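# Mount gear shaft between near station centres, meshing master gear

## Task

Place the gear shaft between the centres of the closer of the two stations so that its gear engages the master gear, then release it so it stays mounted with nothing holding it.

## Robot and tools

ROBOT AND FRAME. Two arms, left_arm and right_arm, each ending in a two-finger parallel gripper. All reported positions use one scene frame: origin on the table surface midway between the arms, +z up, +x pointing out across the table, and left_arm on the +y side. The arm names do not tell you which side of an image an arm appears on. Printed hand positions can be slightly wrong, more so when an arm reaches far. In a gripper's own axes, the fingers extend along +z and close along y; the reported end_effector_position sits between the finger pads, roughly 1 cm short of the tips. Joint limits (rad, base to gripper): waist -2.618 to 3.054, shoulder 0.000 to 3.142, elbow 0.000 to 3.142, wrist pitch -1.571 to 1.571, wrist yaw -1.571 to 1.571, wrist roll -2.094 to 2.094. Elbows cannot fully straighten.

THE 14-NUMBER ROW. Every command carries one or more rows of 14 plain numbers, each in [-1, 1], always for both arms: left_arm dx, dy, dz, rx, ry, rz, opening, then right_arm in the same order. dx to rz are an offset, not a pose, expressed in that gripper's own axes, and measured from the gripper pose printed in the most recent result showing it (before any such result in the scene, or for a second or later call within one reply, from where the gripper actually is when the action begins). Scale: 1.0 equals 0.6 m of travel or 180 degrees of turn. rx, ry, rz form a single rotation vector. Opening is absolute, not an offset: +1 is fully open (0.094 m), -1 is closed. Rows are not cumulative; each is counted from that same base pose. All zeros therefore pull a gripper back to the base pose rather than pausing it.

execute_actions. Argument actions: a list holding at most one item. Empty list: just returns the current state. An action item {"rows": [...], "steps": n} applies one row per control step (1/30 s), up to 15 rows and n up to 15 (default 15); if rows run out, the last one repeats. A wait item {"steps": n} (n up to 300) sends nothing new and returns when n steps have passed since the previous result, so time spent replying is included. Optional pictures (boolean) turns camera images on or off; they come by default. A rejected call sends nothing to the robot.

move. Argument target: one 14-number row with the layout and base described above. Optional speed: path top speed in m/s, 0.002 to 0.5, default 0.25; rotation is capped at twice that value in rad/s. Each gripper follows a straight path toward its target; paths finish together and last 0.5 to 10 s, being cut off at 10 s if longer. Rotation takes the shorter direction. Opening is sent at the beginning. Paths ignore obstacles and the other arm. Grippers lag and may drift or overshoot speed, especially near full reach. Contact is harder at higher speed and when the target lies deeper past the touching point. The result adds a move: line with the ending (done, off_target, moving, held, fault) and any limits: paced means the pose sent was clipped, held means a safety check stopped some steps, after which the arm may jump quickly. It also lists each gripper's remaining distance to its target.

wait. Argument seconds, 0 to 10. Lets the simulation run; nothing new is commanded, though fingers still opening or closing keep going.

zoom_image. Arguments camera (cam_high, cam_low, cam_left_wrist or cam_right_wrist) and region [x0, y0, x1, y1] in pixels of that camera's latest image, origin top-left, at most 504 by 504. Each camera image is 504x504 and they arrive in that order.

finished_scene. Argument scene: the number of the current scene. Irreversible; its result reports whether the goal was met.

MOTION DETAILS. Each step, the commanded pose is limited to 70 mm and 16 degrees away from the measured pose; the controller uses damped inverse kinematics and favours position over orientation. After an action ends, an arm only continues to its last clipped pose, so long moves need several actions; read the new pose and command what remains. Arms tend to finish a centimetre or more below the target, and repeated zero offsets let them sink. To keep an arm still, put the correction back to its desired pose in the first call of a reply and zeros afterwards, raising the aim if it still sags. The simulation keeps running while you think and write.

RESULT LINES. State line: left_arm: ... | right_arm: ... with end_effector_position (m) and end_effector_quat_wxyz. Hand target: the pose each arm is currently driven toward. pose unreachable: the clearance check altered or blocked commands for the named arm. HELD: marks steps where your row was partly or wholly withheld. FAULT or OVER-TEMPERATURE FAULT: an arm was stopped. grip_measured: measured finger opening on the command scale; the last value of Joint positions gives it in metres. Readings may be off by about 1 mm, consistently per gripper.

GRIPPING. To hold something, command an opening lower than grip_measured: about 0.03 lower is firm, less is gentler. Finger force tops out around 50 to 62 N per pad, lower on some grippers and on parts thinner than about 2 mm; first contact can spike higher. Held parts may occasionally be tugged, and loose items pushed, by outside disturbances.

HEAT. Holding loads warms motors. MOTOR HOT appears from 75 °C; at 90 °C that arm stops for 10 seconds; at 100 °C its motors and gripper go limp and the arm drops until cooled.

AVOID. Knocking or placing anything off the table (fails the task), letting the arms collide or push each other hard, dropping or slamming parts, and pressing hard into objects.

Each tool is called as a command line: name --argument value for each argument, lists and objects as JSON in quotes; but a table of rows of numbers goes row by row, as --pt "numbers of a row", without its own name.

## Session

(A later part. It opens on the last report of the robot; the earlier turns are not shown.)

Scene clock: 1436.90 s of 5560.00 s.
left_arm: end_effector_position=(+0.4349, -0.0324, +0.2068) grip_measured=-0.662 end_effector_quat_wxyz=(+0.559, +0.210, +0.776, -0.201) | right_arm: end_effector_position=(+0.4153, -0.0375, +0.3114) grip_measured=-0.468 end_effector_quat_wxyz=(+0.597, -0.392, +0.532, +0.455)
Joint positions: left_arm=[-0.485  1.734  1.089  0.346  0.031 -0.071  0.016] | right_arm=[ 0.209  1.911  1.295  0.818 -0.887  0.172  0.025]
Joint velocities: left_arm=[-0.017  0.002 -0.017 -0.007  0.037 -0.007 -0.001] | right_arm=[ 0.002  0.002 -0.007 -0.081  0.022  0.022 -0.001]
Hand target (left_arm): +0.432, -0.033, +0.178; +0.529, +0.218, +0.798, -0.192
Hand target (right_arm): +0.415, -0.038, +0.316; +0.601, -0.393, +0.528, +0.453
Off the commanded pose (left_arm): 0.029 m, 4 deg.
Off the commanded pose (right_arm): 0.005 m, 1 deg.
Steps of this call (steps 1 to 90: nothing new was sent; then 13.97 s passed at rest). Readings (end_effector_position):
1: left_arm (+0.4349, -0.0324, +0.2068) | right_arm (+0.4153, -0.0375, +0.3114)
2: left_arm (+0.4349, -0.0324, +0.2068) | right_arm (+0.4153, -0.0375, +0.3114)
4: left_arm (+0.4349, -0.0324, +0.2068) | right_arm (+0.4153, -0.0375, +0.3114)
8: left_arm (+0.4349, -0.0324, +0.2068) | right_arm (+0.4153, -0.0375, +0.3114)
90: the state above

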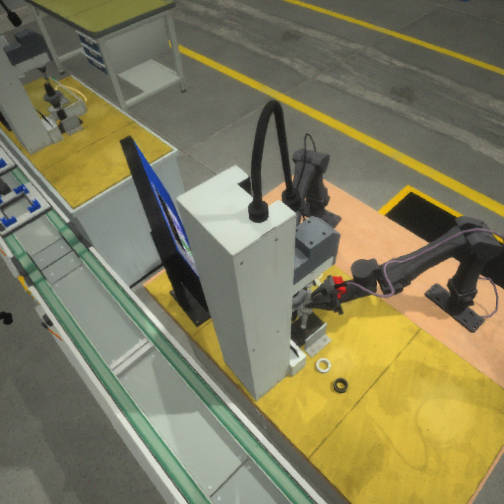

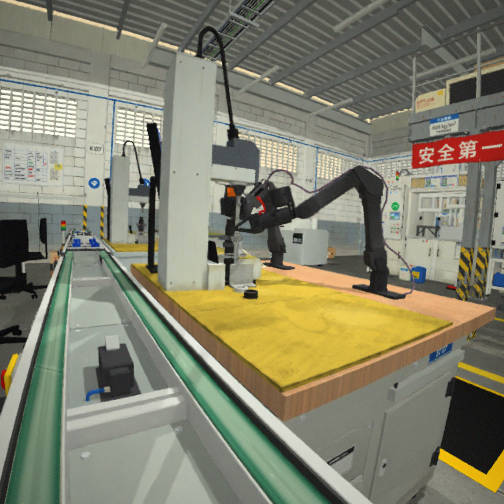

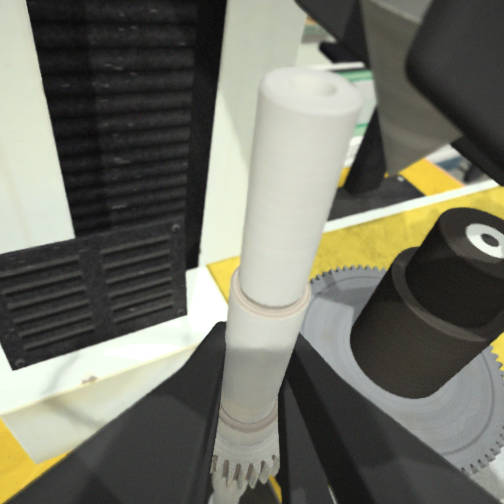

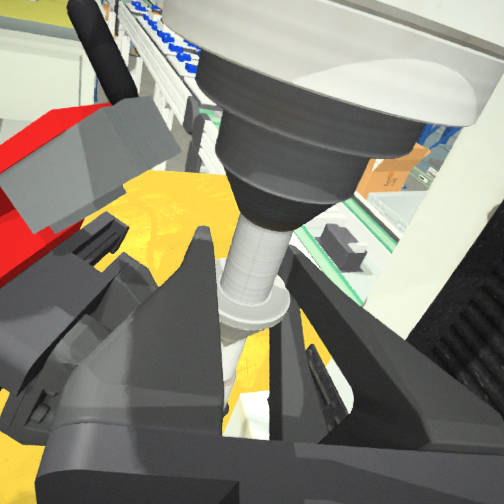

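execute_actions --actions '[{"rows": [[0.055,0,0.015,0,0.028,0,-0.70,-0.008,0,0,0,0,0,-0.50],[0.06,0,0.016,0,0.032,0,-0.70,-0.008,0,0,0,0,0,-0.50],[0.065,0,0.017,0,0.036,0,-0.70,-0.008,0,0,0,0,0,-0.50],[0.07,0,0.018,0,0.04,0,-0.70,-0.008,0,0,0,0,0,-0.50],[0.075,0,0.019,0,0.044,0,-0.70,-0.008,0,0,0,0,0,-0.50],[0.08,0,0.02,0,0.048,0,-0.70,-0.008,0,0,0,0,0,-0.50],[0.085,0,0.021,0,0.052,0,-0.70,-0.008,0,0,0,0,0,-0.50],[0.09,0,0.022,0,0.056,0,-0.70,-0.008,0,0,0,0,0,-0.50],[0.095,0,0.023,0,0.06,0,-0.70,-0.008,0,0,0,0,0,-0.50],[0.10,0,0.024,0,0.063,0,-0.70,-0.008,0,0,0,0,0,-0.50],[0.105,0,0.025,0,0.066,0,-0.70,-0.008,0,0,0,0,0,-0.50]], "steps": 15}]'

execute_actions --actions '[{"steps": 30}]'

Scene clock: 1526.87 s of 5560.00 s.
left_arm: end_effector_position=(+0.4365, -0.0335, +0.2053) grip_measured=-0.662 end_effector_quat_wxyz=(+0.556, +0.211, +0.779, -0.200) | right_arm: end_effector_position=(+0.4154, -0.0375, +0.3110) grip_measured=-0.468 end_effector_quat_wxyz=(+0.596, -0.392, +0.533, +0.455)
Joint positions: left_arm=[-0.485  1.742  1.101  0.333  0.031 -0.071  0.016] | right_arm=[ 0.209  1.911  1.295  0.816 -0.887  0.172  0.025]
Joint velocities: left_arm=[ 0.022 -0.002  0.022 -0.037 -0.037 -0.007 -0.001] | right_arm=[-0.002  0.022  0.017 -0.022  0.037  0.081 -0.001]
Hand target (left_arm): +0.425, -0.031, +0.145; +0.479, +0.230, +0.828, -0.178
Hand target (right_arm): +0.415, -0.038, +0.316; +0.597, -0.392, +0.532, +0.455
Off the commanded pose (left_arm): 0.063 m, 11 deg.
Off the commanded pose (right_arm): 0.005 m, 0 deg.
Steps of this call (steps 1 to 90: nothing new was sent; then 86.47 s passed at rest; steps 91 to 105: all 15 steps of this action). Readings (end_effector_position):
91: left_arm (+0.4349, -0.0324, +0.2069) | right_arm (+0.4154, -0.0375, +0.3112)
92: left_arm (+0.4349, -0.0324, +0.2069) | right_arm (+0.4154, -0.0375, +0.3110)
94: left_arm (+0.4351, -0.0325, +0.2059) | right_arm (+0.4154, -0.0375, +0.3110)
98: left_arm (+0.4350, -0.0324, +0.2057) | right_arm (+0.4154, -0.0375, +0.3110)
105: the state above

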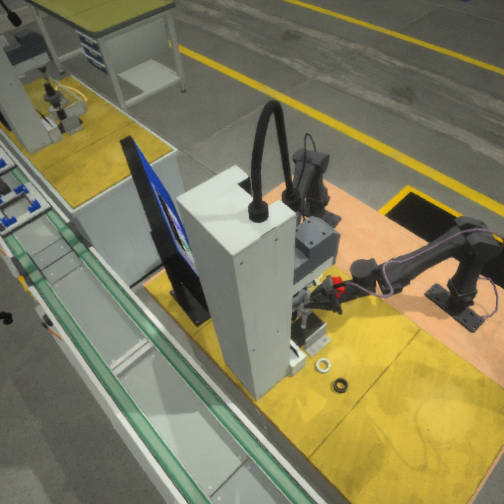

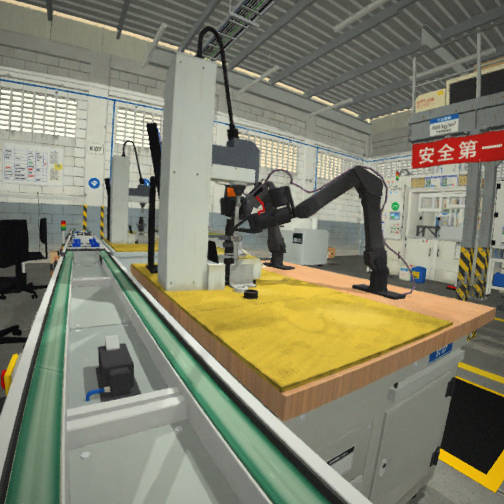

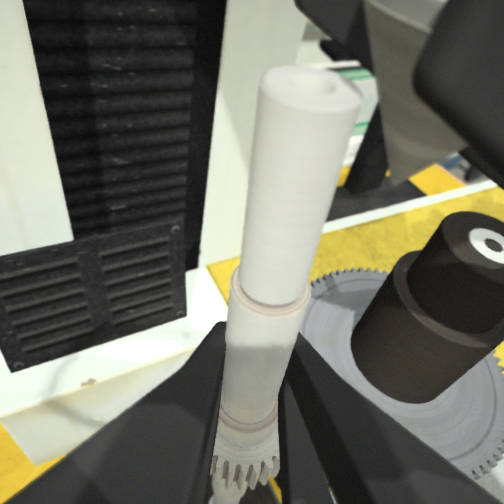

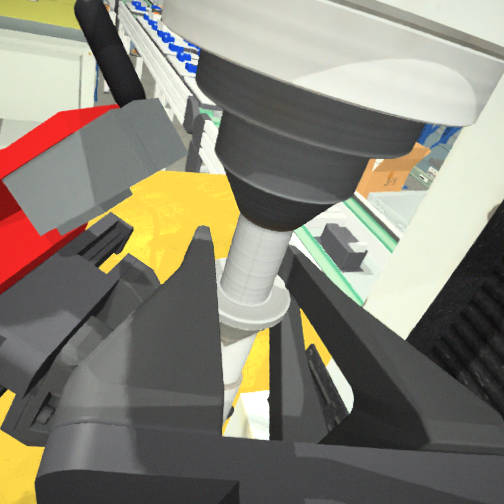

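Scene clock: 1527.87 s of 5560.00 s.
left_arm: end_effector_position=(+0.4365, -0.0335, +0.2052) grip_measured=-0.662 end_effector_quat_wxyz=(+0.555, +0.211, +0.779, -0.200) | right_arm: end_effector_position=(+0.4154, -0.0375, +0.3110) grip_measured=-0.468 end_effector_quat_wxyz=(+0.596, -0.392, +0.533, +0.455)
Joint positions: left_arm=[-0.485  1.742  1.102  0.331  0.031 -0.071  0.016] | right_arm=[ 0.209  1.911  1.295  0.816 -0.887  0.172  0.025]
Joint velocities: left_arm=[ 0.002 -0.007 -0.007 -0.022  0.022  0.081  0.   ] | right_arm=[ 0.002 -0.012  0.002  0.022 -0.037  0.037 -0.   ]
Hand target (left_arm): +0.425, -0.031, +0.145; +0.479, +0.230, +0.829, -0.178
Hand target (right_arm): +0.415, -0.038, +0.316; +0.597, -0.392, +0.532, +0.455
Off the commanded pose (left_arm): 0.063 m, 11 deg.
Off the commanded pose (right_arm): 0.005 m, 0 deg.
Steps of this call (steps 1 to 30: nothing new was sent). Readings (end_effector_position):
1: left_arm (+0.4365, -0.0335, +0.2052) | right_arm (+0.4154, -0.0375, +0.3110)
2: left_arm (+0.4365, -0.0335, +0.2052) | right_arm (+0.4154, -0.0375, +0.3110)
4: left_arm (+0.4365, -0.0335, +0.2053) | right_arm (+0.4154, -0.0375, +0.3110)
8: left_arm (+0.4365, -0.0335, +0.2052) | right_arm (+0.4154, -0.0375, +0.3110)
30: the state above

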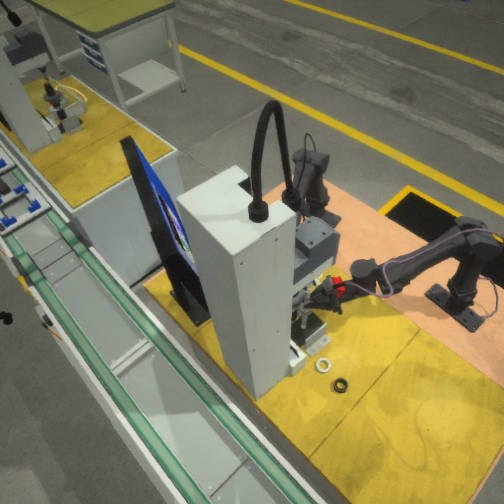

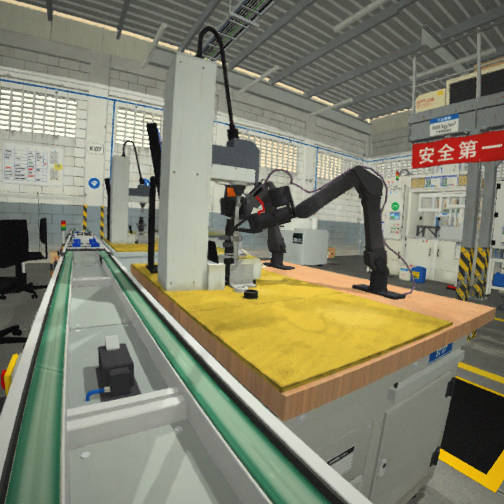

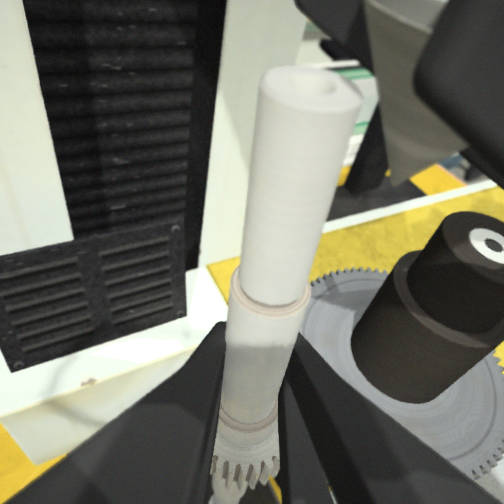

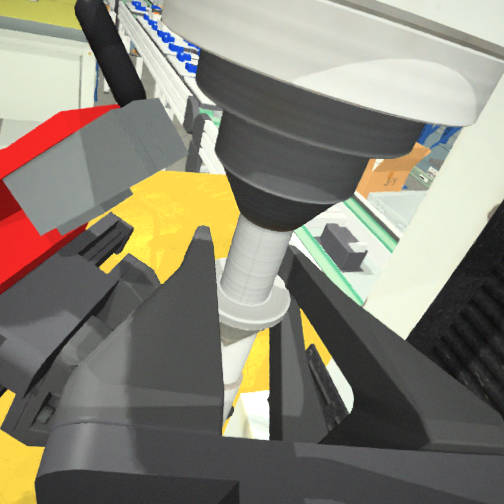

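execute_actions --actions '[{"rows": [[0.097,0,0.023,0,0.061,0,-0.70,-0.008,0,0,0,-0.003,0,-0.49],[0.089,0,0.021,0,0.056,0,-0.70,-0.008,0,0,0,-0.006,0,-0.49],[0.081,0,0.019,0,0.051,0,-0.70,-0.008,0,0,0,-0.009,0,-0.49],[0.073,0,0.017,0,0.046,0,-0.70,-0.008,0,0,0,-0.012,0,-0.49],[0.065,0,0.015,0,0.041,0,-0.70,-0.008,0,0,0,-0.015,0,-0.49],[0.057,0,0.013,0,0.036,0,-0.70,-0.008,0,0,0,-0.018,0,-0.49],[0.049,0,0.011,0,0.031,0,-0.70,-0.008,0,0,0,-0.021,0,-0.49],[0.041,0,0.009,0,0.026,0,-0.70,-0.008,0,0,0,-0.024,0,-0.49],[0.033,0,0.007,0,0.021,0,-0.70,-0.008,0,0,0,-0.027,0,-0.49],[0.025,0,0.005,0,0.016,0,-0.70,-0.008,0,0,0,-0.03,0,-0.49],[0.017,0,0.003,0,0.011,0,-0.70,-0.008,0,0,0,-0.033,0,-0.49],[0.009,0,0.001,0,0.006,0,-0.70,-0.008,0,0,0,-0.036,0,-0.49],[0.002,0,-0.001,0,0.001,0,-0.70,-0.008,0,0,0,-0.039,0,-0.49],[0.0,0,-0.002,0,0.0,0,-0.70,-0.008,0,0,0,-0.04,0,-0.49]], "steps": 15}]' --pictures false

execute_actions --actions '[{"steps": 30}]'

Scene clock: 1567.83 s of 5560.00 s.
left_arm: end_effector_position=(+0.4371, -0.0339, +0.2073) grip_measured=-0.662 end_effector_quat_wxyz=(+0.557, +0.211, +0.778, -0.201) | right_arm: end_effector_position=(+0.4151, -0.0380, +0.3117) grip_measured=-0.468 end_effector_quat_wxyz=(+0.613, -0.375, +0.509, +0.474)
Joint positions: left_arm=[-0.485  1.742  1.107  0.332  0.031 -0.071  0.016] | right_arm=[ 0.21   1.957  1.268  1.008 -0.876  0.272  0.025]
Joint velocities: left_arm=[-0.002 -0.002  0.007 -0.022  0.022 -0.007 -0.   ] | right_arm=[-0.007  0.115 -0.046  0.447  0.022  0.286  0.   ]
Hand target (left_arm): +0.436, -0.033, +0.206; +0.555, +0.211, +0.779, -0.200
Hand target (right_arm): +0.414, -0.038, +0.316; +0.627, -0.364, +0.496, +0.477
Off the commanded pose (left_arm): 0.003 m, 0 deg.
Off the commanded pose (right_arm): 0.004 m, 3 deg.
Steps of this call (steps 1 to 90: nothing new was sent; then 36.47 s passed at rest; steps 91 to 105: all 15 steps of this action). Readings (end_effector_position):
91: left_arm (+0.4366, -0.0335, +0.2054) | right_arm (+0.4154, -0.0375, +0.3110)
92: left_arm (+0.4366, -0.0336, +0.2056) | right_arm (+0.4154, -0.0375, +0.3112)
94: left_arm (+0.4367, -0.0336, +0.2058) | right_arm (+0.4153, -0.0375, +0.3116)
98: left_arm (+0.4369, -0.0337, +0.2063) | right_arm (+0.4154, -0.0377, +0.3114)
105: the state above

Scene clock: 1568.83 s of 5560.00 s.
left_arm: end_effector_position=(+0.4371, -0.0339, +0.2073) grip_measured=-0.662 end_effector_quat_wxyz=(+0.557, +0.211, +0.778, -0.201) | right_arm: end_effector_position=(+0.4149, -0.0381, +0.3119) grip_measured=-0.468 end_effector_quat_wxyz=(+0.617, -0.370, +0.503, +0.479)
Joint positions: left_arm=[-0.485  1.742  1.107  0.332  0.031 -0.071  0.016] | right_arm=[ 0.211  1.97   1.263  1.056 -0.871  0.298  0.025]
Joint velocities: left_arm=[-0.007 -0.002 -0.007  0.051  0.037 -0.007  0.001] | right_arm=[ 0.002  0.012 -0.007 -0.037 -0.037  0.007  0.001]
Hand target (left_arm): +0.436, -0.033, +0.206; +0.555, +0.211, +0.779, -0.200
Hand target (right_arm): +0.414, -0.038, +0.316; +0.627, -0.364, +0.496, +0.477
Off the commanded pose (left_arm): 0.003 m, 0 deg.
Off the commanded pose (right_arm): 0.004 m, 2 deg.
Steps of this call (steps 1 to 30: nothing new was sent). Readings (end_effector_position):
1: left_arm (+0.4371, -0.0339, +0.2073) | right_arm (+0.4151, -0.0382, +0.3117)
2: left_arm (+0.4371, -0.0339, +0.2073) | right_arm (+0.4151, -0.0381, +0.3117)
4: left_arm (+0.4371, -0.0339, +0.2073) | right_arm (+0.4150, -0.0381, +0.3117)
8: left_arm (+0.4371, -0.0339, +0.2073) | right_arm (+0.4150, -0.0383, +0.3121)
30: the state above

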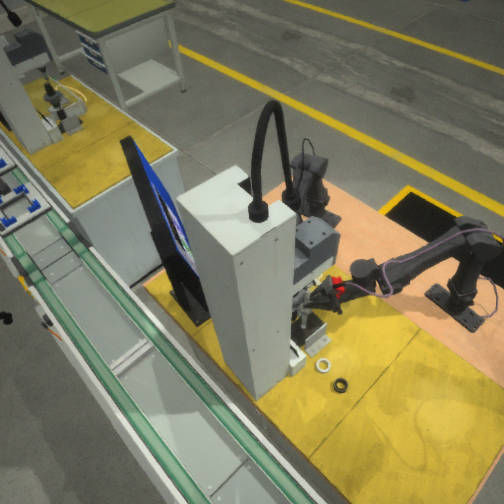

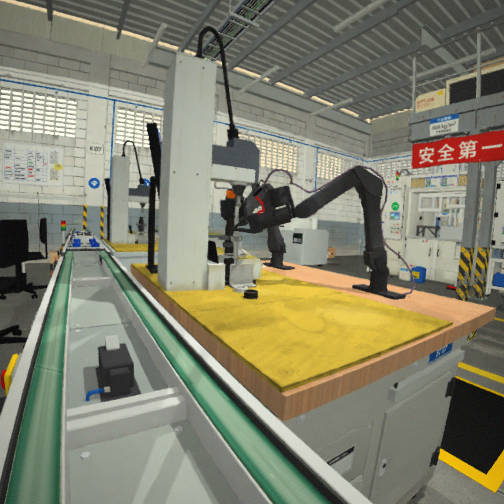

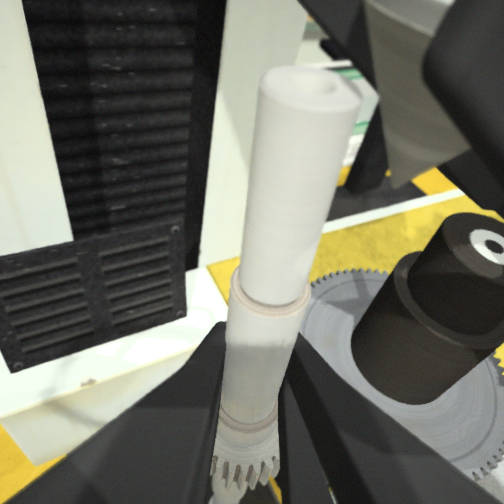

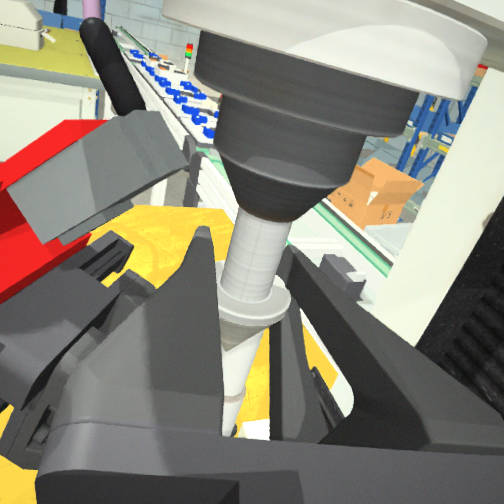

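execute_actions --actions '[{"rows": [[0,0,-0.002,0,0,0,-0.70,-0.008,0,0,0,-0.012,0,-0.49],[0,0,-0.002,0,0,0,-0.70,-0.008,0,0,0,-0.015,0,-0.49],[0,0,-0.002,0,0,0,-0.70,-0.008,0,0,0,-0.018,0,-0.49],[0,0,-0.002,0,0,0,-0.70,-0.008,0,0,0,-0.021,0,-0.49],[0,0,-0.002,0,0,0,-0.70,-0.008,0,0,0,-0.024,0,-0.49],[0,0,-0.002,0,0,0,-0.70,-0.008,0,0,0,-0.027,0,-0.49],[0,0,-0.002,0,0,0,-0.70,-0.008,0,0,0,-0.03,0,-0.49],[0,0,-0.002,0,0,0,-0.70,-0.008,0,0,0,-0.033,0,-0.49],[0,0,-0.002,0,0,0,-0.70,-0.008,0,0,0,-0.036,0,-0.49],[0,0,-0.002,0,0,0,-0.70,-0.008,0,0,0,-0.039,0,-0.49],[0,0,-0.002,0,0,0,-0.70,-0.008,0,0,0,-0.04,0,-0.49]], "steps": 15}]' --pictures false

execute_actions --actions '[{"steps": 30}]'

Scene clock: 1583.70 s of 5560.00 s.
left_arm: end_effector_position=(+0.4371, -0.0339, +0.2073) grip_measured=-0.662 end_effector_quat_wxyz=(+0.557, +0.211, +0.778, -0.201) | right_arm: end_effector_position=(+0.4145, -0.0383, +0.3122) grip_measured=-0.468 end_effector_quat_wxyz=(+0.634, -0.355, +0.472, +0.500)
Joint positions: left_arm=[-0.485  1.742  1.107  0.332  0.031 -0.071  0.016] | right_arm=[ 0.215  2.038  1.263  1.257 -0.857  0.4    0.025]
Joint velocities: left_arm=[ 0.012 -0.002  0.012  0.007  0.007 -0.022 -0.   ] | right_arm=[ 0.002  0.071 -0.017  0.183  0.022  0.095  0.   ]
Hand target (left_arm): +0.436, -0.033, +0.208; +0.557, +0.211, +0.778, -0.201
Hand target (right_arm): +0.414, -0.040, +0.317; +0.647, -0.339, +0.464, +0.500
Off the commanded pose (left_arm): 0.001 m, 0 deg.
Off the commanded pose (right_arm): 0.004 m, 3 deg.
Steps of this call (steps 1 to 90: nothing new was sent; then 11.37 s passed at rest; steps 91 to 105: all 15 steps of this action). Readings (end_effector_position):
91: left_arm (+0.4371, -0.0339, +0.2073) | right_arm (+0.4150, -0.0381, +0.3118)
92: left_arm (+0.4371, -0.0339, +0.2073) | right_arm (+0.4150, -0.0381, +0.3117)
94: left_arm (+0.4371, -0.0339, +0.2073) | right_arm (+0.4149, -0.0381, +0.3118)
98: left_arm (+0.4371, -0.0339, +0.2073) | right_arm (+0.4148, -0.0382, +0.3118)
105: the state above

Scene clock: 1584.70 s of 5560.00 s.
left_arm: end_effector_position=(+0.4371, -0.0339, +0.2073) grip_measured=-0.662 end_effector_quat_wxyz=(+0.557, +0.211, +0.778, -0.201) | right_arm: end_effector_position=(+0.4144, -0.0383, +0.3123) grip_measured=-0.468 end_effector_quat_wxyz=(+0.635, -0.352, +0.470, +0.502)
Joint positions: left_arm=[-0.485  1.742  1.107  0.332  0.031 -0.071  0.016] | right_arm=[ 0.215  2.044  1.263  1.275 -0.854  0.41   0.025]
Joint velocities: left_arm=[-0.012 -0.032  0.007  0.037  0.066 -0.007 -0.001] | right_arm=[-0.007 -0.002 -0.012 -0.022 -0.007 -0.037  0.001]
Hand target (left_arm): +0.436, -0.033, +0.208; +0.557, +0.211, +0.778, -0.201
Hand target (right_arm): +0.414, -0.040, +0.317; +0.647, -0.339, +0.464, +0.501
Off the commanded pose (left_arm): 0.001 m, 0 deg.
Off the commanded pose (right_arm): 0.004 m, 2 deg.
Steps of this call (steps 1 to 30: nothing new was sent). Readings (end_effector_position):
1: left_arm (+0.4371, -0.0339, +0.2073) | right_arm (+0.4144, -0.0384, +0.3124)
2: left_arm (+0.4371, -0.0339, +0.2073) | right_arm (+0.4144, -0.0383, +0.3123)
4: left_arm (+0.4371, -0.0339, +0.2073) | right_arm (+0.4145, -0.0384, +0.3123)
8: left_arm (+0.4371, -0.0339, +0.2073) | right_arm (+0.4144, -0.0383, +0.3123)
30: the state above

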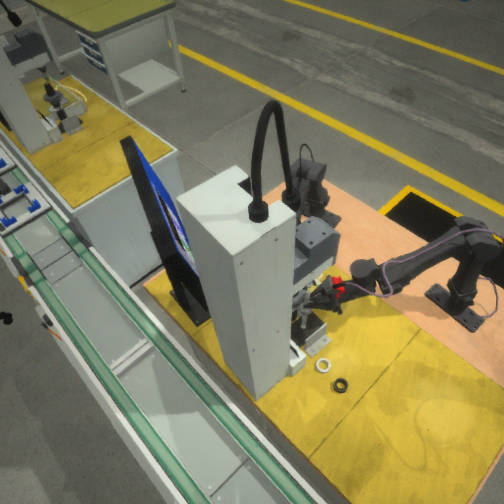

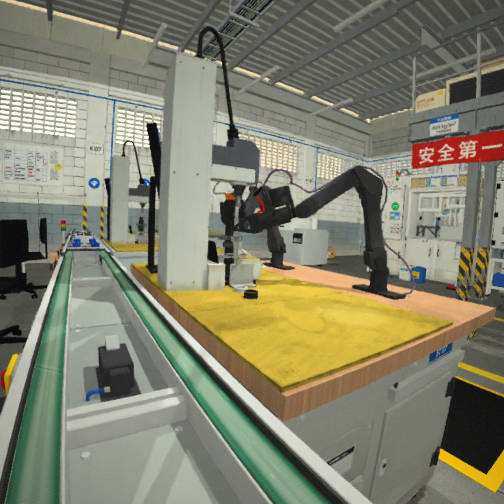

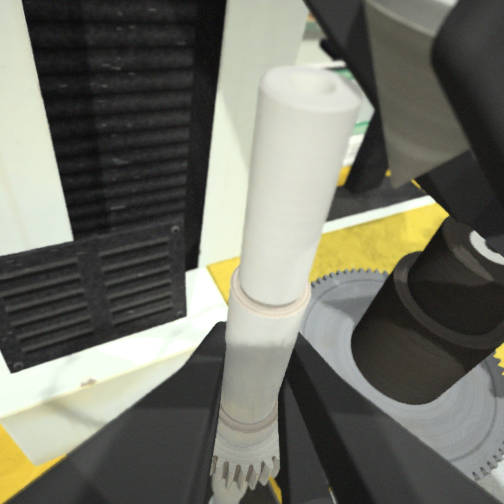

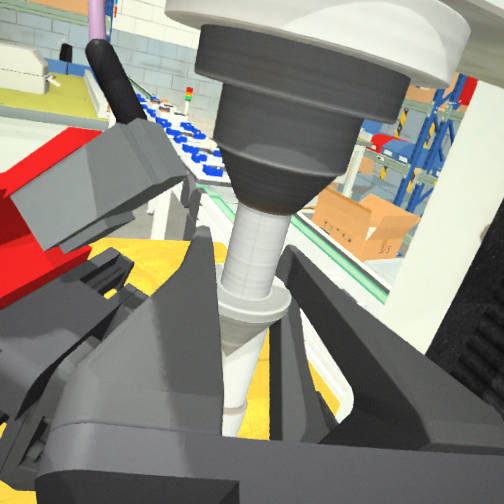

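move --target '[0,0,-0.002,0,0,0,-0.70,0.0127,0,-0.004,0,0.08,0,-0.36]' --speed 0.05

Scene clock: 1625.93 s of 5560.00 s.
left_arm: end_effector_position=(+0.4372, -0.0338, +0.2074) grip_measured=-0.662 end_effector_quat_wxyz=(+0.557, +0.210, +0.778, -0.201) | right_arm: end_effector_position=(+0.4152, -0.0377, +0.3035) grip_measured=-0.361 end_effector_quat_wxyz=(+0.584, -0.410, +0.535, +0.452)
Joint positions: left_arm=[-0.485  1.742  1.107  0.332  0.03  -0.074  0.016] | right_arm=[ 0.2    1.918  1.311  0.76  -0.925  0.127  0.03 ]
Joint velocities: left_arm=[-0.007 -0.007 -0.017 -0.007 -0.066 -0.066  0.001] | right_arm=[-0.007 -0.022  0.002 -0.051 -0.022 -0.051 -0.   ]
Hand target (left_arm): +0.436, -0.033, +0.208; +0.557, +0.211, +0.778, -0.201
Hand target (right_arm): +0.415, -0.038, +0.305; +0.572, -0.412, +0.544, +0.456
Off the commanded pose (left_arm): 0.001 m, 0 deg.
Off the commanded pose (right_arm): 0.001 m, 2 deg.
After step 90, 35.47 s passed at rest.
move: done

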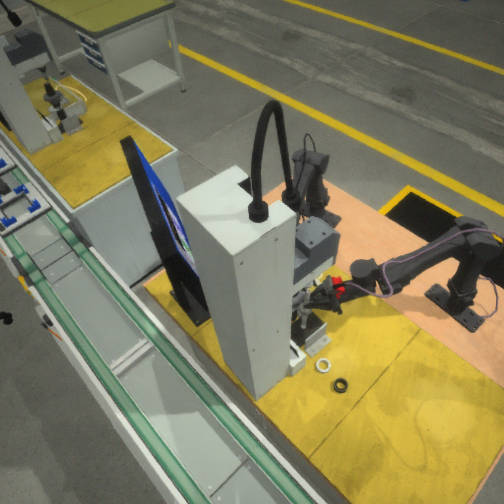

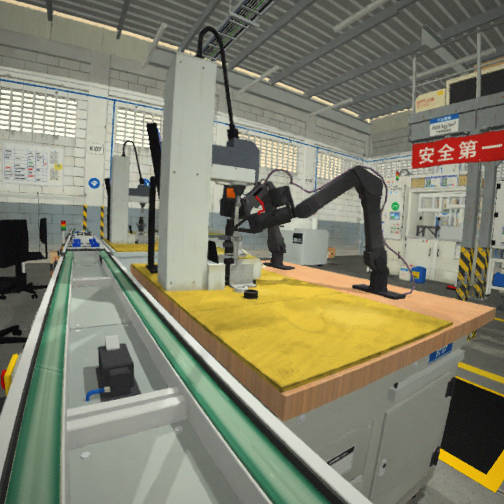

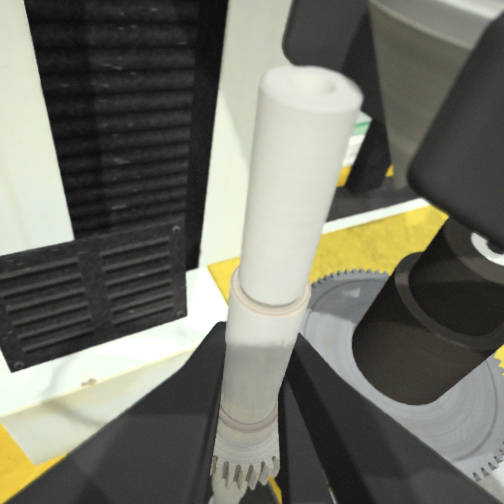

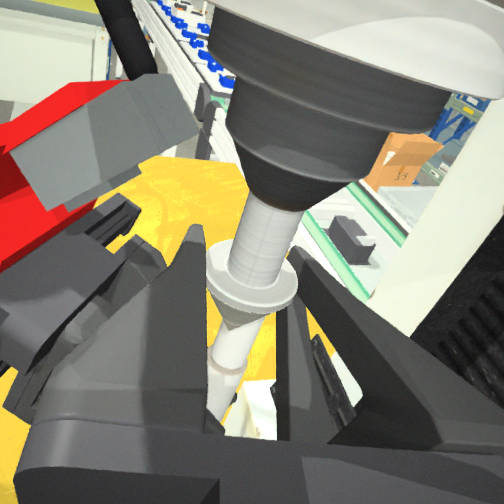

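execute_actions --actions '[{"rows": [[0,0,-0.002,0,0,0,-0.70,-0.001,0,0,0,0.011,0,-0.36],[0,0,-0.002,0,0,0,-0.70,0.0,0,0,0,0.011,0,-0.36],[0,0,-0.002,0,0,0,-0.70,0.001,0,0,0,0.011,0,-0.36],[0,0,-0.002,0,0,0,-0.70,0.002,0,0,0,0.011,0,-0.36],[0,0,-0.002,0,0,0,-0.70,0.003,0,0,0,0.011,0,-0.36],[0,0,-0.002,0,0,0,-0.70,0.004,0,0,0,0.011,0,-0.36],[0,0,-0.002,0,0,0,-0.70,0.005,0,0,0,0.011,0,-0.36],[0,0,-0.002,0,0,0,-0.70,0.006,0,0,0,0.011,0,-0.36],[0,0,-0.002,0,0,0,-0.70,0.007,0,0,0,0.011,0,-0.36],[0,0,-0.002,0,0,0,-0.70,0.008,0,-0.001,0,0.011,0,-0.36]], "steps": 15}]' --pictures false

execute_actions --actions '[{"steps": 20}]'

Scene clock: 1634.90 s of 5560.00 s.
left_arm: end_effector_position=(+0.4373, -0.0337, +0.2074) grip_measured=-0.662 end_effector_quat_wxyz=(+0.557, +0.209, +0.778, -0.201) | right_arm: end_effector_position=(+0.4150, -0.0378, +0.3031) grip_measured=-0.361 end_effector_quat_wxyz=(+0.589, -0.419, +0.531, +0.442)
Joint positions: left_arm=[-0.485  1.742  1.107  0.332  0.03  -0.074  0.016] | right_arm=[ 0.2    1.913  1.312  0.743 -0.925  0.088  0.03 ]
Joint velocities: left_arm=[-0.017  0.012  0.012  0.037 -0.037 -0.022  0.   ] | right_arm=[-0.007  0.012 -0.027 -0.022  0.066 -0.022 -0.   ]
Hand target (left_arm): +0.436, -0.033, +0.208; +0.557, +0.210, +0.778, -0.201
Hand target (right_arm): +0.415, -0.038, +0.299; +0.575, -0.417, +0.544, +0.446
Off the commanded pose (left_arm): 0.001 m, 0 deg.
Off the commanded pose (right_arm): 0.004 m, 2 deg.
Steps of this call (steps 1 to 90: nothing new was sent; then 5.47 s passed at rest; steps 91 to 105: all 15 steps of this action). Readings (end_effector_position):
91: left_arm (+0.4372, -0.0338, +0.2074) | right_arm (+0.4152, -0.0376, +0.3032)
92: left_arm (+0.4373, -0.0337, +0.2074) | right_arm (+0.4151, -0.0377, +0.3033)
94: left_arm (+0.4373, -0.0337, +0.2074) | right_arm (+0.4150, -0.0378, +0.3033)
98: left_arm (+0.4373, -0.0337, +0.2074) | right_arm (+0.4150, -0.0378, +0.3031)
105: the state above

Scene clock: 1635.57 s of 5560.00 s.
left_arm: end_effector_position=(+0.4373, -0.0337, +0.2074) grip_measured=-0.662 end_effector_quat_wxyz=(+0.557, +0.209, +0.778, -0.201) | right_arm: end_effector_position=(+0.4150, -0.0378, +0.3031) grip_measured=-0.361 end_effector_quat_wxyz=(+0.589, -0.420, +0.531, +0.441)
Joint positions: left_arm=[-0.485  1.742  1.107  0.332  0.03  -0.074  0.016] | right_arm=[ 0.2    1.913  1.312  0.743 -0.925  0.087  0.03 ]
Joint velocities: left_arm=[-0.002  0.002 -0.002  0.007  0.007  0.022 -0.001] | right_arm=[-0.002 -0.002 -0.002 -0.051 -0.022 -0.007  0.001]
Hand target (left_arm): +0.436, -0.033, +0.208; +0.557, +0.210, +0.778, -0.201
Hand target (right_arm): +0.415, -0.038, +0.299; +0.575, -0.417, +0.544, +0.446
Off the commanded pose (left_arm): 0.001 m, 0 deg.
Off the commanded pose (right_arm): 0.004 m, 2 deg.
Steps of this call (steps 1 to 20: nothing new was sent). Readings (end_effector_position):
1: left_arm (+0.4373, -0.0337, +0.2074) | right_arm (+0.4150, -0.0378, +0.3031)
2: left_arm (+0.4373, -0.0337, +0.2074) | right_arm (+0.4150, -0.0378, +0.3031)
4: left_arm (+0.4373, -0.0337, +0.2074) | right_arm (+0.4150, -0.0378, +0.3031)
8: left_arm (+0.4373, -0.0337, +0.2074) | right_arm (+0.4150, -0.0378, +0.3031)
20: the state above

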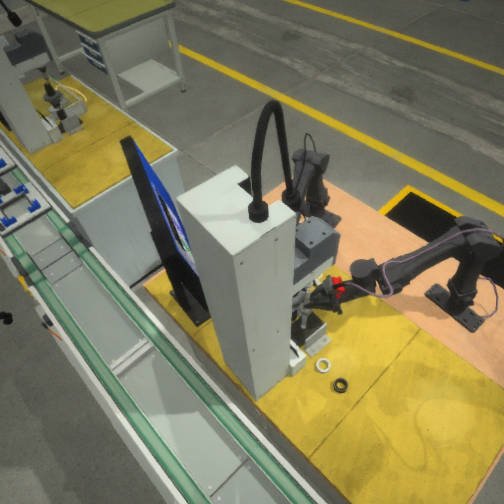

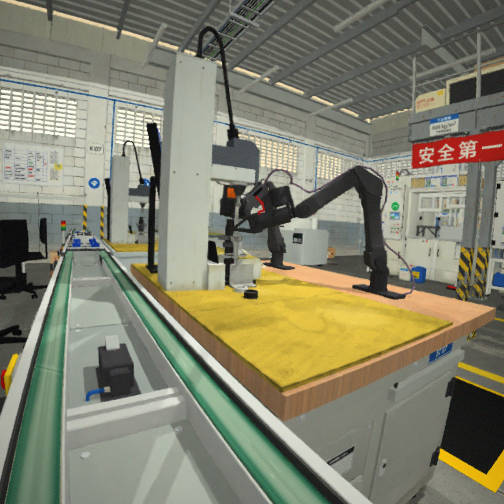

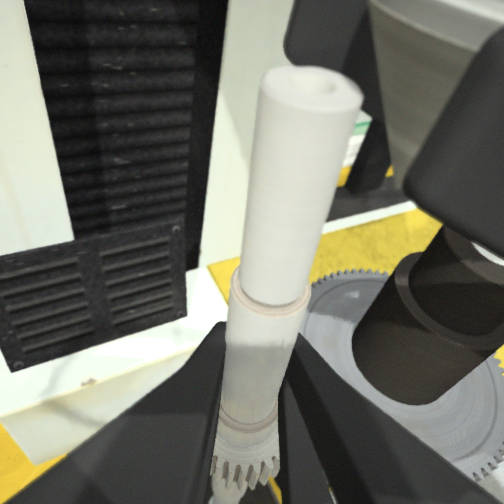

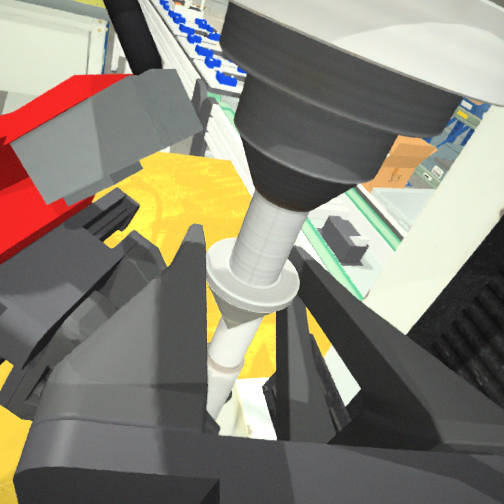

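execute_actions --actions '[{"rows": [[0,0,-0.002,0,0,0,-0.70,0.007,0,-0.001,0,0.005,0.004,-0.36],[0,0,-0.002,0,0,0,-0.70,0.008,0,-0.001,0,0.005,0.006,-0.36],[0,0,-0.002,0,0,0,-0.70,0.009,0,-0.001,0,0.005,0.008,-0.36],[0,0,-0.002,0,0,0,-0.70,0.010,0,-0.001,0,0.005,0.008,-0.36],[0,0,-0.002,0,0,0,-0.70,0.011,0,-0.001,0,0.005,0.008,-0.36],[0,0,-0.002,0,0,0,-0.70,0.012,0,-0.001,0,0.005,0.008,-0.36],[0,0,-0.002,0,0,0,-0.70,0.013,0,-0.001,0,0.005,0.008,-0.36],[0,0,-0.002,0,0,0,-0.70,0.014,0,-0.001,0,0.005,0.008,-0.36],[0,0,-0.002,0,0,0,-0.70,0.015,0,-0.001,0,0.005,0.008,-0.36],[0,0,-0.002,0,0,0,-0.70,0.016,0,-0.001,0,0.005,0.008,-0.36]], "steps": 15}]' --pictures false

execute_actions --actions '[{"steps": 20}]'

Scene clock: 1644.40 s of 5560.00 s.
left_arm: end_effector_position=(+0.4373, -0.0337, +0.2074) grip_measured=-0.662 end_effector_quat_wxyz=(+0.557, +0.209, +0.778, -0.201) | right_arm: end_effector_position=(+0.4150, -0.0378, +0.3036) grip_measured=-0.361 end_effector_quat_wxyz=(+0.591, -0.420, +0.529, +0.441)
Joint positions: left_arm=[-0.485  1.742  1.107  0.332  0.03  -0.075  0.016] | right_arm=[ 0.2    1.913  1.312  0.745 -0.925  0.086  0.03 ]
Joint velocities: left_arm=[-0.022 -0.012 -0.002 -0.037 -0.007  0.037 -0.   ] | right_arm=[ 0.027  0.012  0.007 -0.022 -0.037 -0.007  0.001]
Hand target (left_arm): +0.436, -0.033, +0.208; +0.557, +0.209, +0.778, -0.201
Hand target (right_arm): +0.415, -0.038, +0.294; +0.580, -0.416, +0.541, +0.446
Off the commanded pose (left_arm): 0.001 m, 0 deg.
Off the commanded pose (right_arm): 0.010 m, 2 deg.
Steps of this call (steps 1 to 90: nothing new was sent; then 5.33 s passed at rest; steps 91 to 105: all 15 steps of this action). Readings (end_effector_position):
91: left_arm (+0.4373, -0.0337, +0.2074) | right_arm (+0.4150, -0.0378, +0.3031)
92: left_arm (+0.4373, -0.0337, +0.2074) | right_arm (+0.4150, -0.0378, +0.3031)
94: left_arm (+0.4373, -0.0337, +0.2074) | right_arm (+0.4150, -0.0378, +0.3032)
98: left_arm (+0.4373, -0.0337, +0.2074) | right_arm (+0.4150, -0.0378, +0.3034)
105: the state above

Scene clock: 1645.07 s of 5560.00 s.
left_arm: end_effector_position=(+0.4373, -0.0337, +0.2074) grip_measured=-0.662 end_effector_quat_wxyz=(+0.557, +0.209, +0.778, -0.201) | right_arm: end_effector_position=(+0.4150, -0.0378, +0.3036) grip_measured=-0.361 end_effector_quat_wxyz=(+0.591, -0.420, +0.529, +0.441)
Joint positions: left_arm=[-0.485  1.742  1.107  0.332  0.03  -0.075  0.016] | right_arm=[ 0.2    1.913  1.312  0.745 -0.925  0.086  0.03 ]
Joint velocities: left_arm=[-0.002 -0.007 -0.002  0.007  0.007 -0.007  0.   ] | right_arm=[ 0.002 -0.012  0.002 -0.007  0.022 -0.022 -0.001]
Hand target (left_arm): +0.436, -0.033, +0.208; +0.557, +0.209, +0.778, -0.201
Hand target (right_arm): +0.415, -0.038, +0.294; +0.580, -0.416, +0.541, +0.446
Off the commanded pose (left_arm): 0.001 m, 0 deg.
Off the commanded pose (right_arm): 0.010 m, 2 deg.
Steps of this call (steps 1 to 20: nothing new was sent). Readings (end_effector_position):
1: left_arm (+0.4373, -0.0337, +0.2074) | right_arm (+0.4150, -0.0378, +0.3036)
2: left_arm (+0.4373, -0.0337, +0.2074) | right_arm (+0.4150, -0.0378, +0.3036)
4: left_arm (+0.4373, -0.0337, +0.2074) | right_arm (+0.4150, -0.0378, +0.3036)
8: left_arm (+0.4373, -0.0337, +0.2074) | right_arm (+0.4150, -0.0378, +0.3036)
20: the state above

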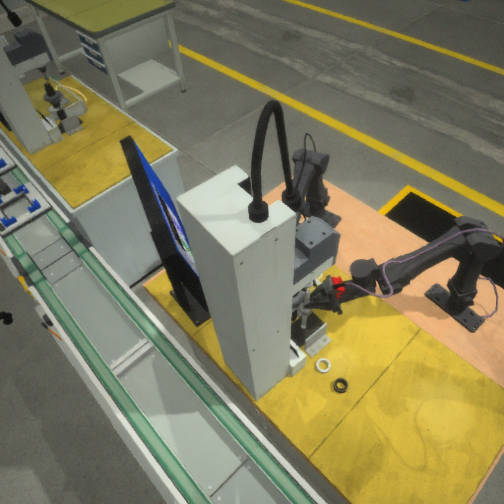

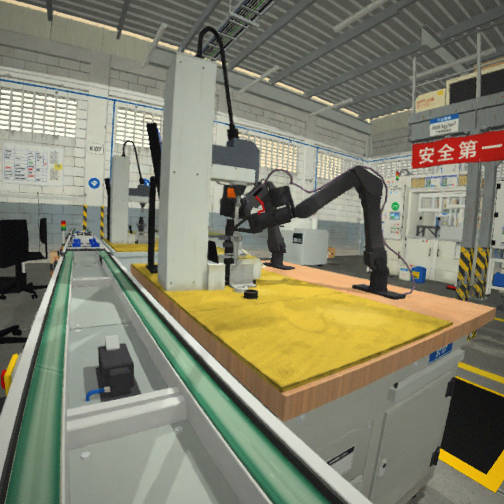

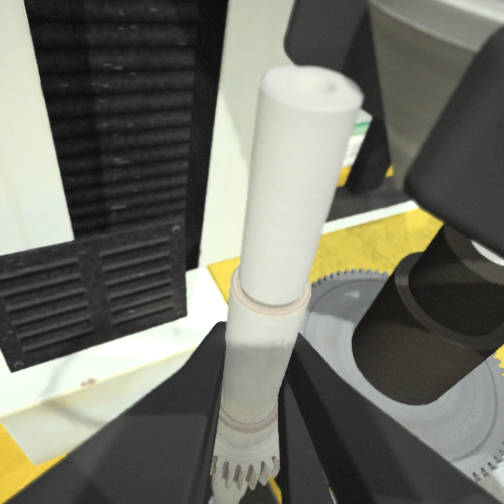

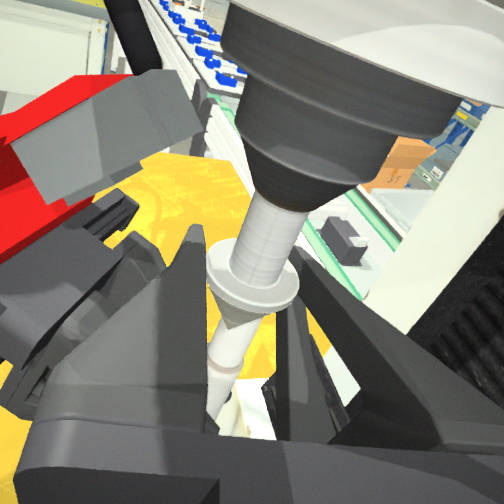

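zoom_image --camera "cam_low" --region '[205, 170, 285, 250]'

zoom_image --camera "cam_high" --region '[280, 250, 370, 340]'

Region (205, 170, 285, 250) of cam_low's 504x504 image, scaled by 6.300, with more detail than that image has.

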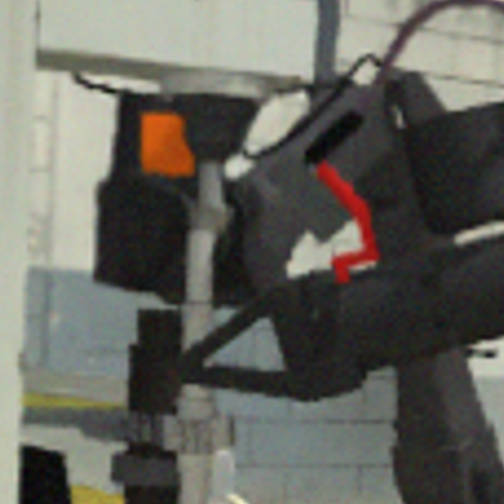

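Region (280, 250, 370, 340) of cam_high's 504x504 image, scaled by 5.600, with more detail than that image has.

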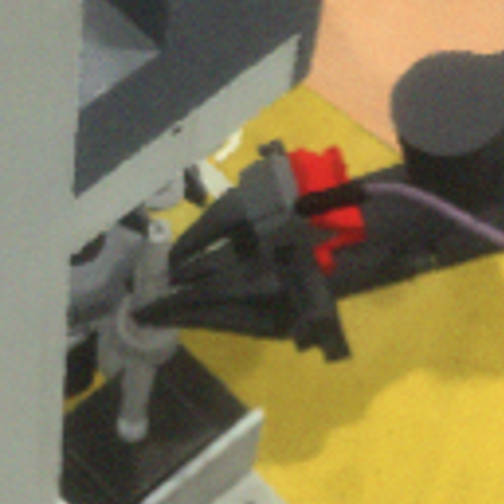

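execute_actions --actions '[{"rows": [[0,0,-0.002,0,0,0,-0.70,0.017,0,-0.001,0,0.008,0.008,-0.36],[0,0,-0.002,0,0,0,-0.70,0.018,0,-0.001,0,0.008,0.008,-0.36],[0,0,-0.002,0,0,0,-0.70,0.019,0,-0.001,0,0.008,0.008,-0.36],[0,0,-0.002,0,0,0,-0.70,0.020,0,-0.001,0,0.008,0.008,-0.36],[0,0,-0.002,0,0,0,-0.70,0.021,0,-0.001,0,0.008,0.008,-0.36],[0,0,-0.002,0,0,0,-0.70,0.022,0,-0.001,0,0.008,0.008,-0.36],[0,0,-0.002,0,0,0,-0.70,0.023,0,-0.001,0,0.008,0.008,-0.36],[0,0,-0.002,0,0,0,-0.70,0.024,0,-0.001,0,0.008,0.008,-0.36]], "steps": 15}]' --pictures false

execute_actions --actions '[{"steps": 20}]' --pictures false

Scene clock: 1668.00 s of 5560.00 s.
left_arm: end_effector_position=(+0.4373, -0.0337, +0.2074) grip_measured=-0.662 end_effector_quat_wxyz=(+0.557, +0.209, +0.778, -0.201) | right_arm: end_effector_position=(+0.4150, -0.0378, +0.3036) grip_measured=-0.361 end_effector_quat_wxyz=(+0.591, -0.421, +0.529, +0.440)
Joint positions: left_arm=[-0.485  1.742  1.107  0.332  0.03  -0.075  0.016] | right_arm=[ 0.2    1.913  1.312  0.745 -0.925  0.082  0.03 ]
Joint velocities: left_arm=[-0.002 -0.007 -0.012  0.022  0.037  0.037 -0.001] | right_arm=[-0.007 -0.012  0.012 -0.007  0.022 -0.037 -0.002]
Hand target (left_arm): +0.436, -0.033, +0.208; +0.557, +0.209, +0.778, -0.201
Hand target (right_arm): +0.415, -0.037, +0.289; +0.578, -0.419, +0.542, +0.443
Off the commanded pose (left_arm): 0.001 m, 0 deg.
Off the commanded pose (right_arm): 0.014 m, 2 deg.
Steps of this call (steps 1 to 90: nothing new was sent; then 19.43 s passed at rest; steps 91 to 105: all 15 steps of this action). Readings (end_effector_position):
91: left_arm (+0.4373, -0.0337, +0.2074) | right_arm (+0.4150, -0.0378, +0.3036)
92: left_arm (+0.4373, -0.0337, +0.2074) | right_arm (+0.4150, -0.0378, +0.3036)
94: left_arm (+0.4373, -0.0337, +0.2074) | right_arm (+0.4150, -0.0378, +0.3036)
98: left_arm (+0.4373, -0.0337, +0.2074) | right_arm (+0.4150, -0.0378, +0.3036)
105: the state above

Scene clock: 1668.67 s of 5560.00 s.
left_arm: end_effector_position=(+0.4373, -0.0337, +0.2074) grip_measured=-0.662 end_effector_quat_wxyz=(+0.557, +0.209, +0.778, -0.201) | right_arm: end_effector_position=(+0.4150, -0.0378, +0.3036) grip_measured=-0.361 end_effector_quat_wxyz=(+0.592, -0.421, +0.529, +0.440)
Joint positions: left_arm=[-0.485  1.742  1.107  0.332  0.03  -0.075  0.016] | right_arm=[ 0.2    1.913  1.312  0.745 -0.925  0.081  0.03 ]
Joint velocities: left_arm=[-0.007 -0.002  0.002  0.007 -0.022  0.007 -0.   ] | right_arm=[ 0.012  0.007 -0.027 -0.066  0.022 -0.037 -0.001]
Hand target (left_arm): +0.436, -0.033, +0.208; +0.557, +0.209, +0.778, -0.201
Hand target (right_arm): +0.415, -0.037, +0.289; +0.578, -0.419, +0.542, +0.443
Off the commanded pose (left_arm): 0.001 m, 0 deg.
Off the commanded pose (right_arm): 0.014 m, 2 deg.
Steps of this call (steps 1 to 20: nothing new was sent). Readings (end_effector_position):
1: left_arm (+0.4373, -0.0337, +0.2074) | right_arm (+0.4150, -0.0378, +0.3036)
2: left_arm (+0.4373, -0.0337, +0.2074) | right_arm (+0.4150, -0.0378, +0.3036)
4: left_arm (+0.4373, -0.0337, +0.2074) | right_arm (+0.4150, -0.0378, +0.3036)
8: left_arm (+0.4373, -0.0337, +0.2074) | right_arm (+0.4150, -0.0378, +0.3036)
20: the state above

execute_actions --actions '[{"rows": [[0,0,-0.002,0,0,0,-0.70,0.016,0,-0.001,0,0.004,0.004,-0.36],[0,0,-0.002,0,0,0,-0.70,0.012,0,-0.001,0,0.0,0.0,-0.36],[0,0,-0.002,0,0,0,-0.70,0.013,0,-0.001,0,0.0,0.0,-0.36],[0,0,-0.002,0,0,0,-0.70,0.014,0,-0.001,0,0.0,0.0,-0.36],[0,0,-0.002,0,0,0,-0.70,0.015,0,-0.001,0,0.0,0.0,-0.36],[0,0,-0.002,0,0,0,-0.70,0.016,0,-0.001,0,0.0,0.0,-0.36],[0,0,-0.002,0,0,0,-0.70,0.017,0,-0.001,0,0.0,0.0,-0.36],[0,0,-0.002,0,0,0,-0.70,0.018,0,-0.001,0,0.0,0.0,-0.36]], "steps": 15}]' --pictures false

execute_actions --actions '[{"steps": 20}]' --pictures false

Scene clock: 1681.37 s of 5560.00 s.
left_arm: end_effector_position=(+0.4373, -0.0337, +0.2074) grip_measured=-0.662 end_effector_quat_wxyz=(+0.557, +0.209, +0.778, -0.201) | right_arm: end_effector_position=(+0.4144, -0.0381, +0.3082) grip_measured=-0.361 end_effector_quat_wxyz=(+0.600, -0.424, +0.519, +0.437)
Joint positions: left_arm=[-0.485  1.742  1.107  0.332  0.03  -0.075  0.016] | right_arm=[ 0.2    1.913  1.312  0.772 -0.925  0.081  0.03 ]
Joint velocities: left_arm=[-0.002 -0.002  0.002  0.095 -0.037  0.007  0.   ] | right_arm=[-0.002 -0.002 -0.012 -0.007  0.022  0.022 -0.001]
Hand target (left_arm): +0.436, -0.033, +0.208; +0.557, +0.209, +0.778, -0.201
Hand target (right_arm): +0.415, -0.038, +0.293; +0.592, -0.421, +0.529, +0.439
Off the commanded pose (left_arm): 0.001 m, 0 deg.
Off the commanded pose (right_arm): 0.015 m, 2 deg.
Steps of this call (steps 1 to 90: nothing new was sent; then 9.20 s passed at rest; steps 91 to 105: all 15 steps of this action). Readings (end_effector_position):
91: left_arm (+0.4373, -0.0337, +0.2074) | right_arm (+0.4150, -0.0378, +0.3037)
92: left_arm (+0.4373, -0.0337, +0.2074) | right_arm (+0.4150, -0.0379, +0.3041)
94: left_arm (+0.4373, -0.0337, +0.2074) | right_arm (+0.4148, -0.0379, +0.3049)
98: left_arm (+0.4373, -0.0337, +0.2074) | right_arm (+0.4146, -0.0380, +0.3068)
105: the state above

Scene clock: 1682.03 s of 5560.00 s.
left_arm: end_effector_position=(+0.4373, -0.0337, +0.2074) grip_measured=-0.662 end_effector_quat_wxyz=(+0.557, +0.209, +0.778, -0.201) | right_arm: end_effector_position=(+0.4157, -0.0375, +0.3046) grip_measured=-0.361 end_effector_quat_wxyz=(+0.599, -0.423, +0.521, +0.437)
Joint positions: left_arm=[-0.485  1.742  1.107  0.332  0.03  -0.075  0.016] | right_arm=[ 0.2    1.922  1.312  0.775 -0.925  0.081  0.03 ]
Joint velocities: left_arm=[ 0.002 -0.007  0.007 -0.022  0.022  0.007  0.   ] | right_arm=[-0.012 -0.022  0.002 -0.037  0.051 -0.11   0.   ]
Hand target (left_arm): +0.436, -0.033, +0.208; +0.557, +0.209, +0.778, -0.201
Hand target (right_arm): +0.415, -0.038, +0.293; +0.592, -0.421, +0.529, +0.439
Off the commanded pose (left_arm): 0.001 m, 0 deg.
Off the commanded pose (right_arm): 0.012 m, 1 deg.
Steps of this call (steps 1 to 20: nothing new was sent). Readings (end_effector_position):
1: left_arm (+0.4373, -0.0337, +0.2074) | right_arm (+0.4145, -0.0381, +0.3080)
2: left_arm (+0.4373, -0.0337, +0.2074) | right_arm (+0.4146, -0.0380, +0.3076)
4: left_arm (+0.4373, -0.0337, +0.2074) | right_arm (+0.4151, -0.0378, +0.3064)
8: left_arm (+0.4373, -0.0337, +0.2074) | right_arm (+0.4157, -0.0376, +0.3047)
20: the state above


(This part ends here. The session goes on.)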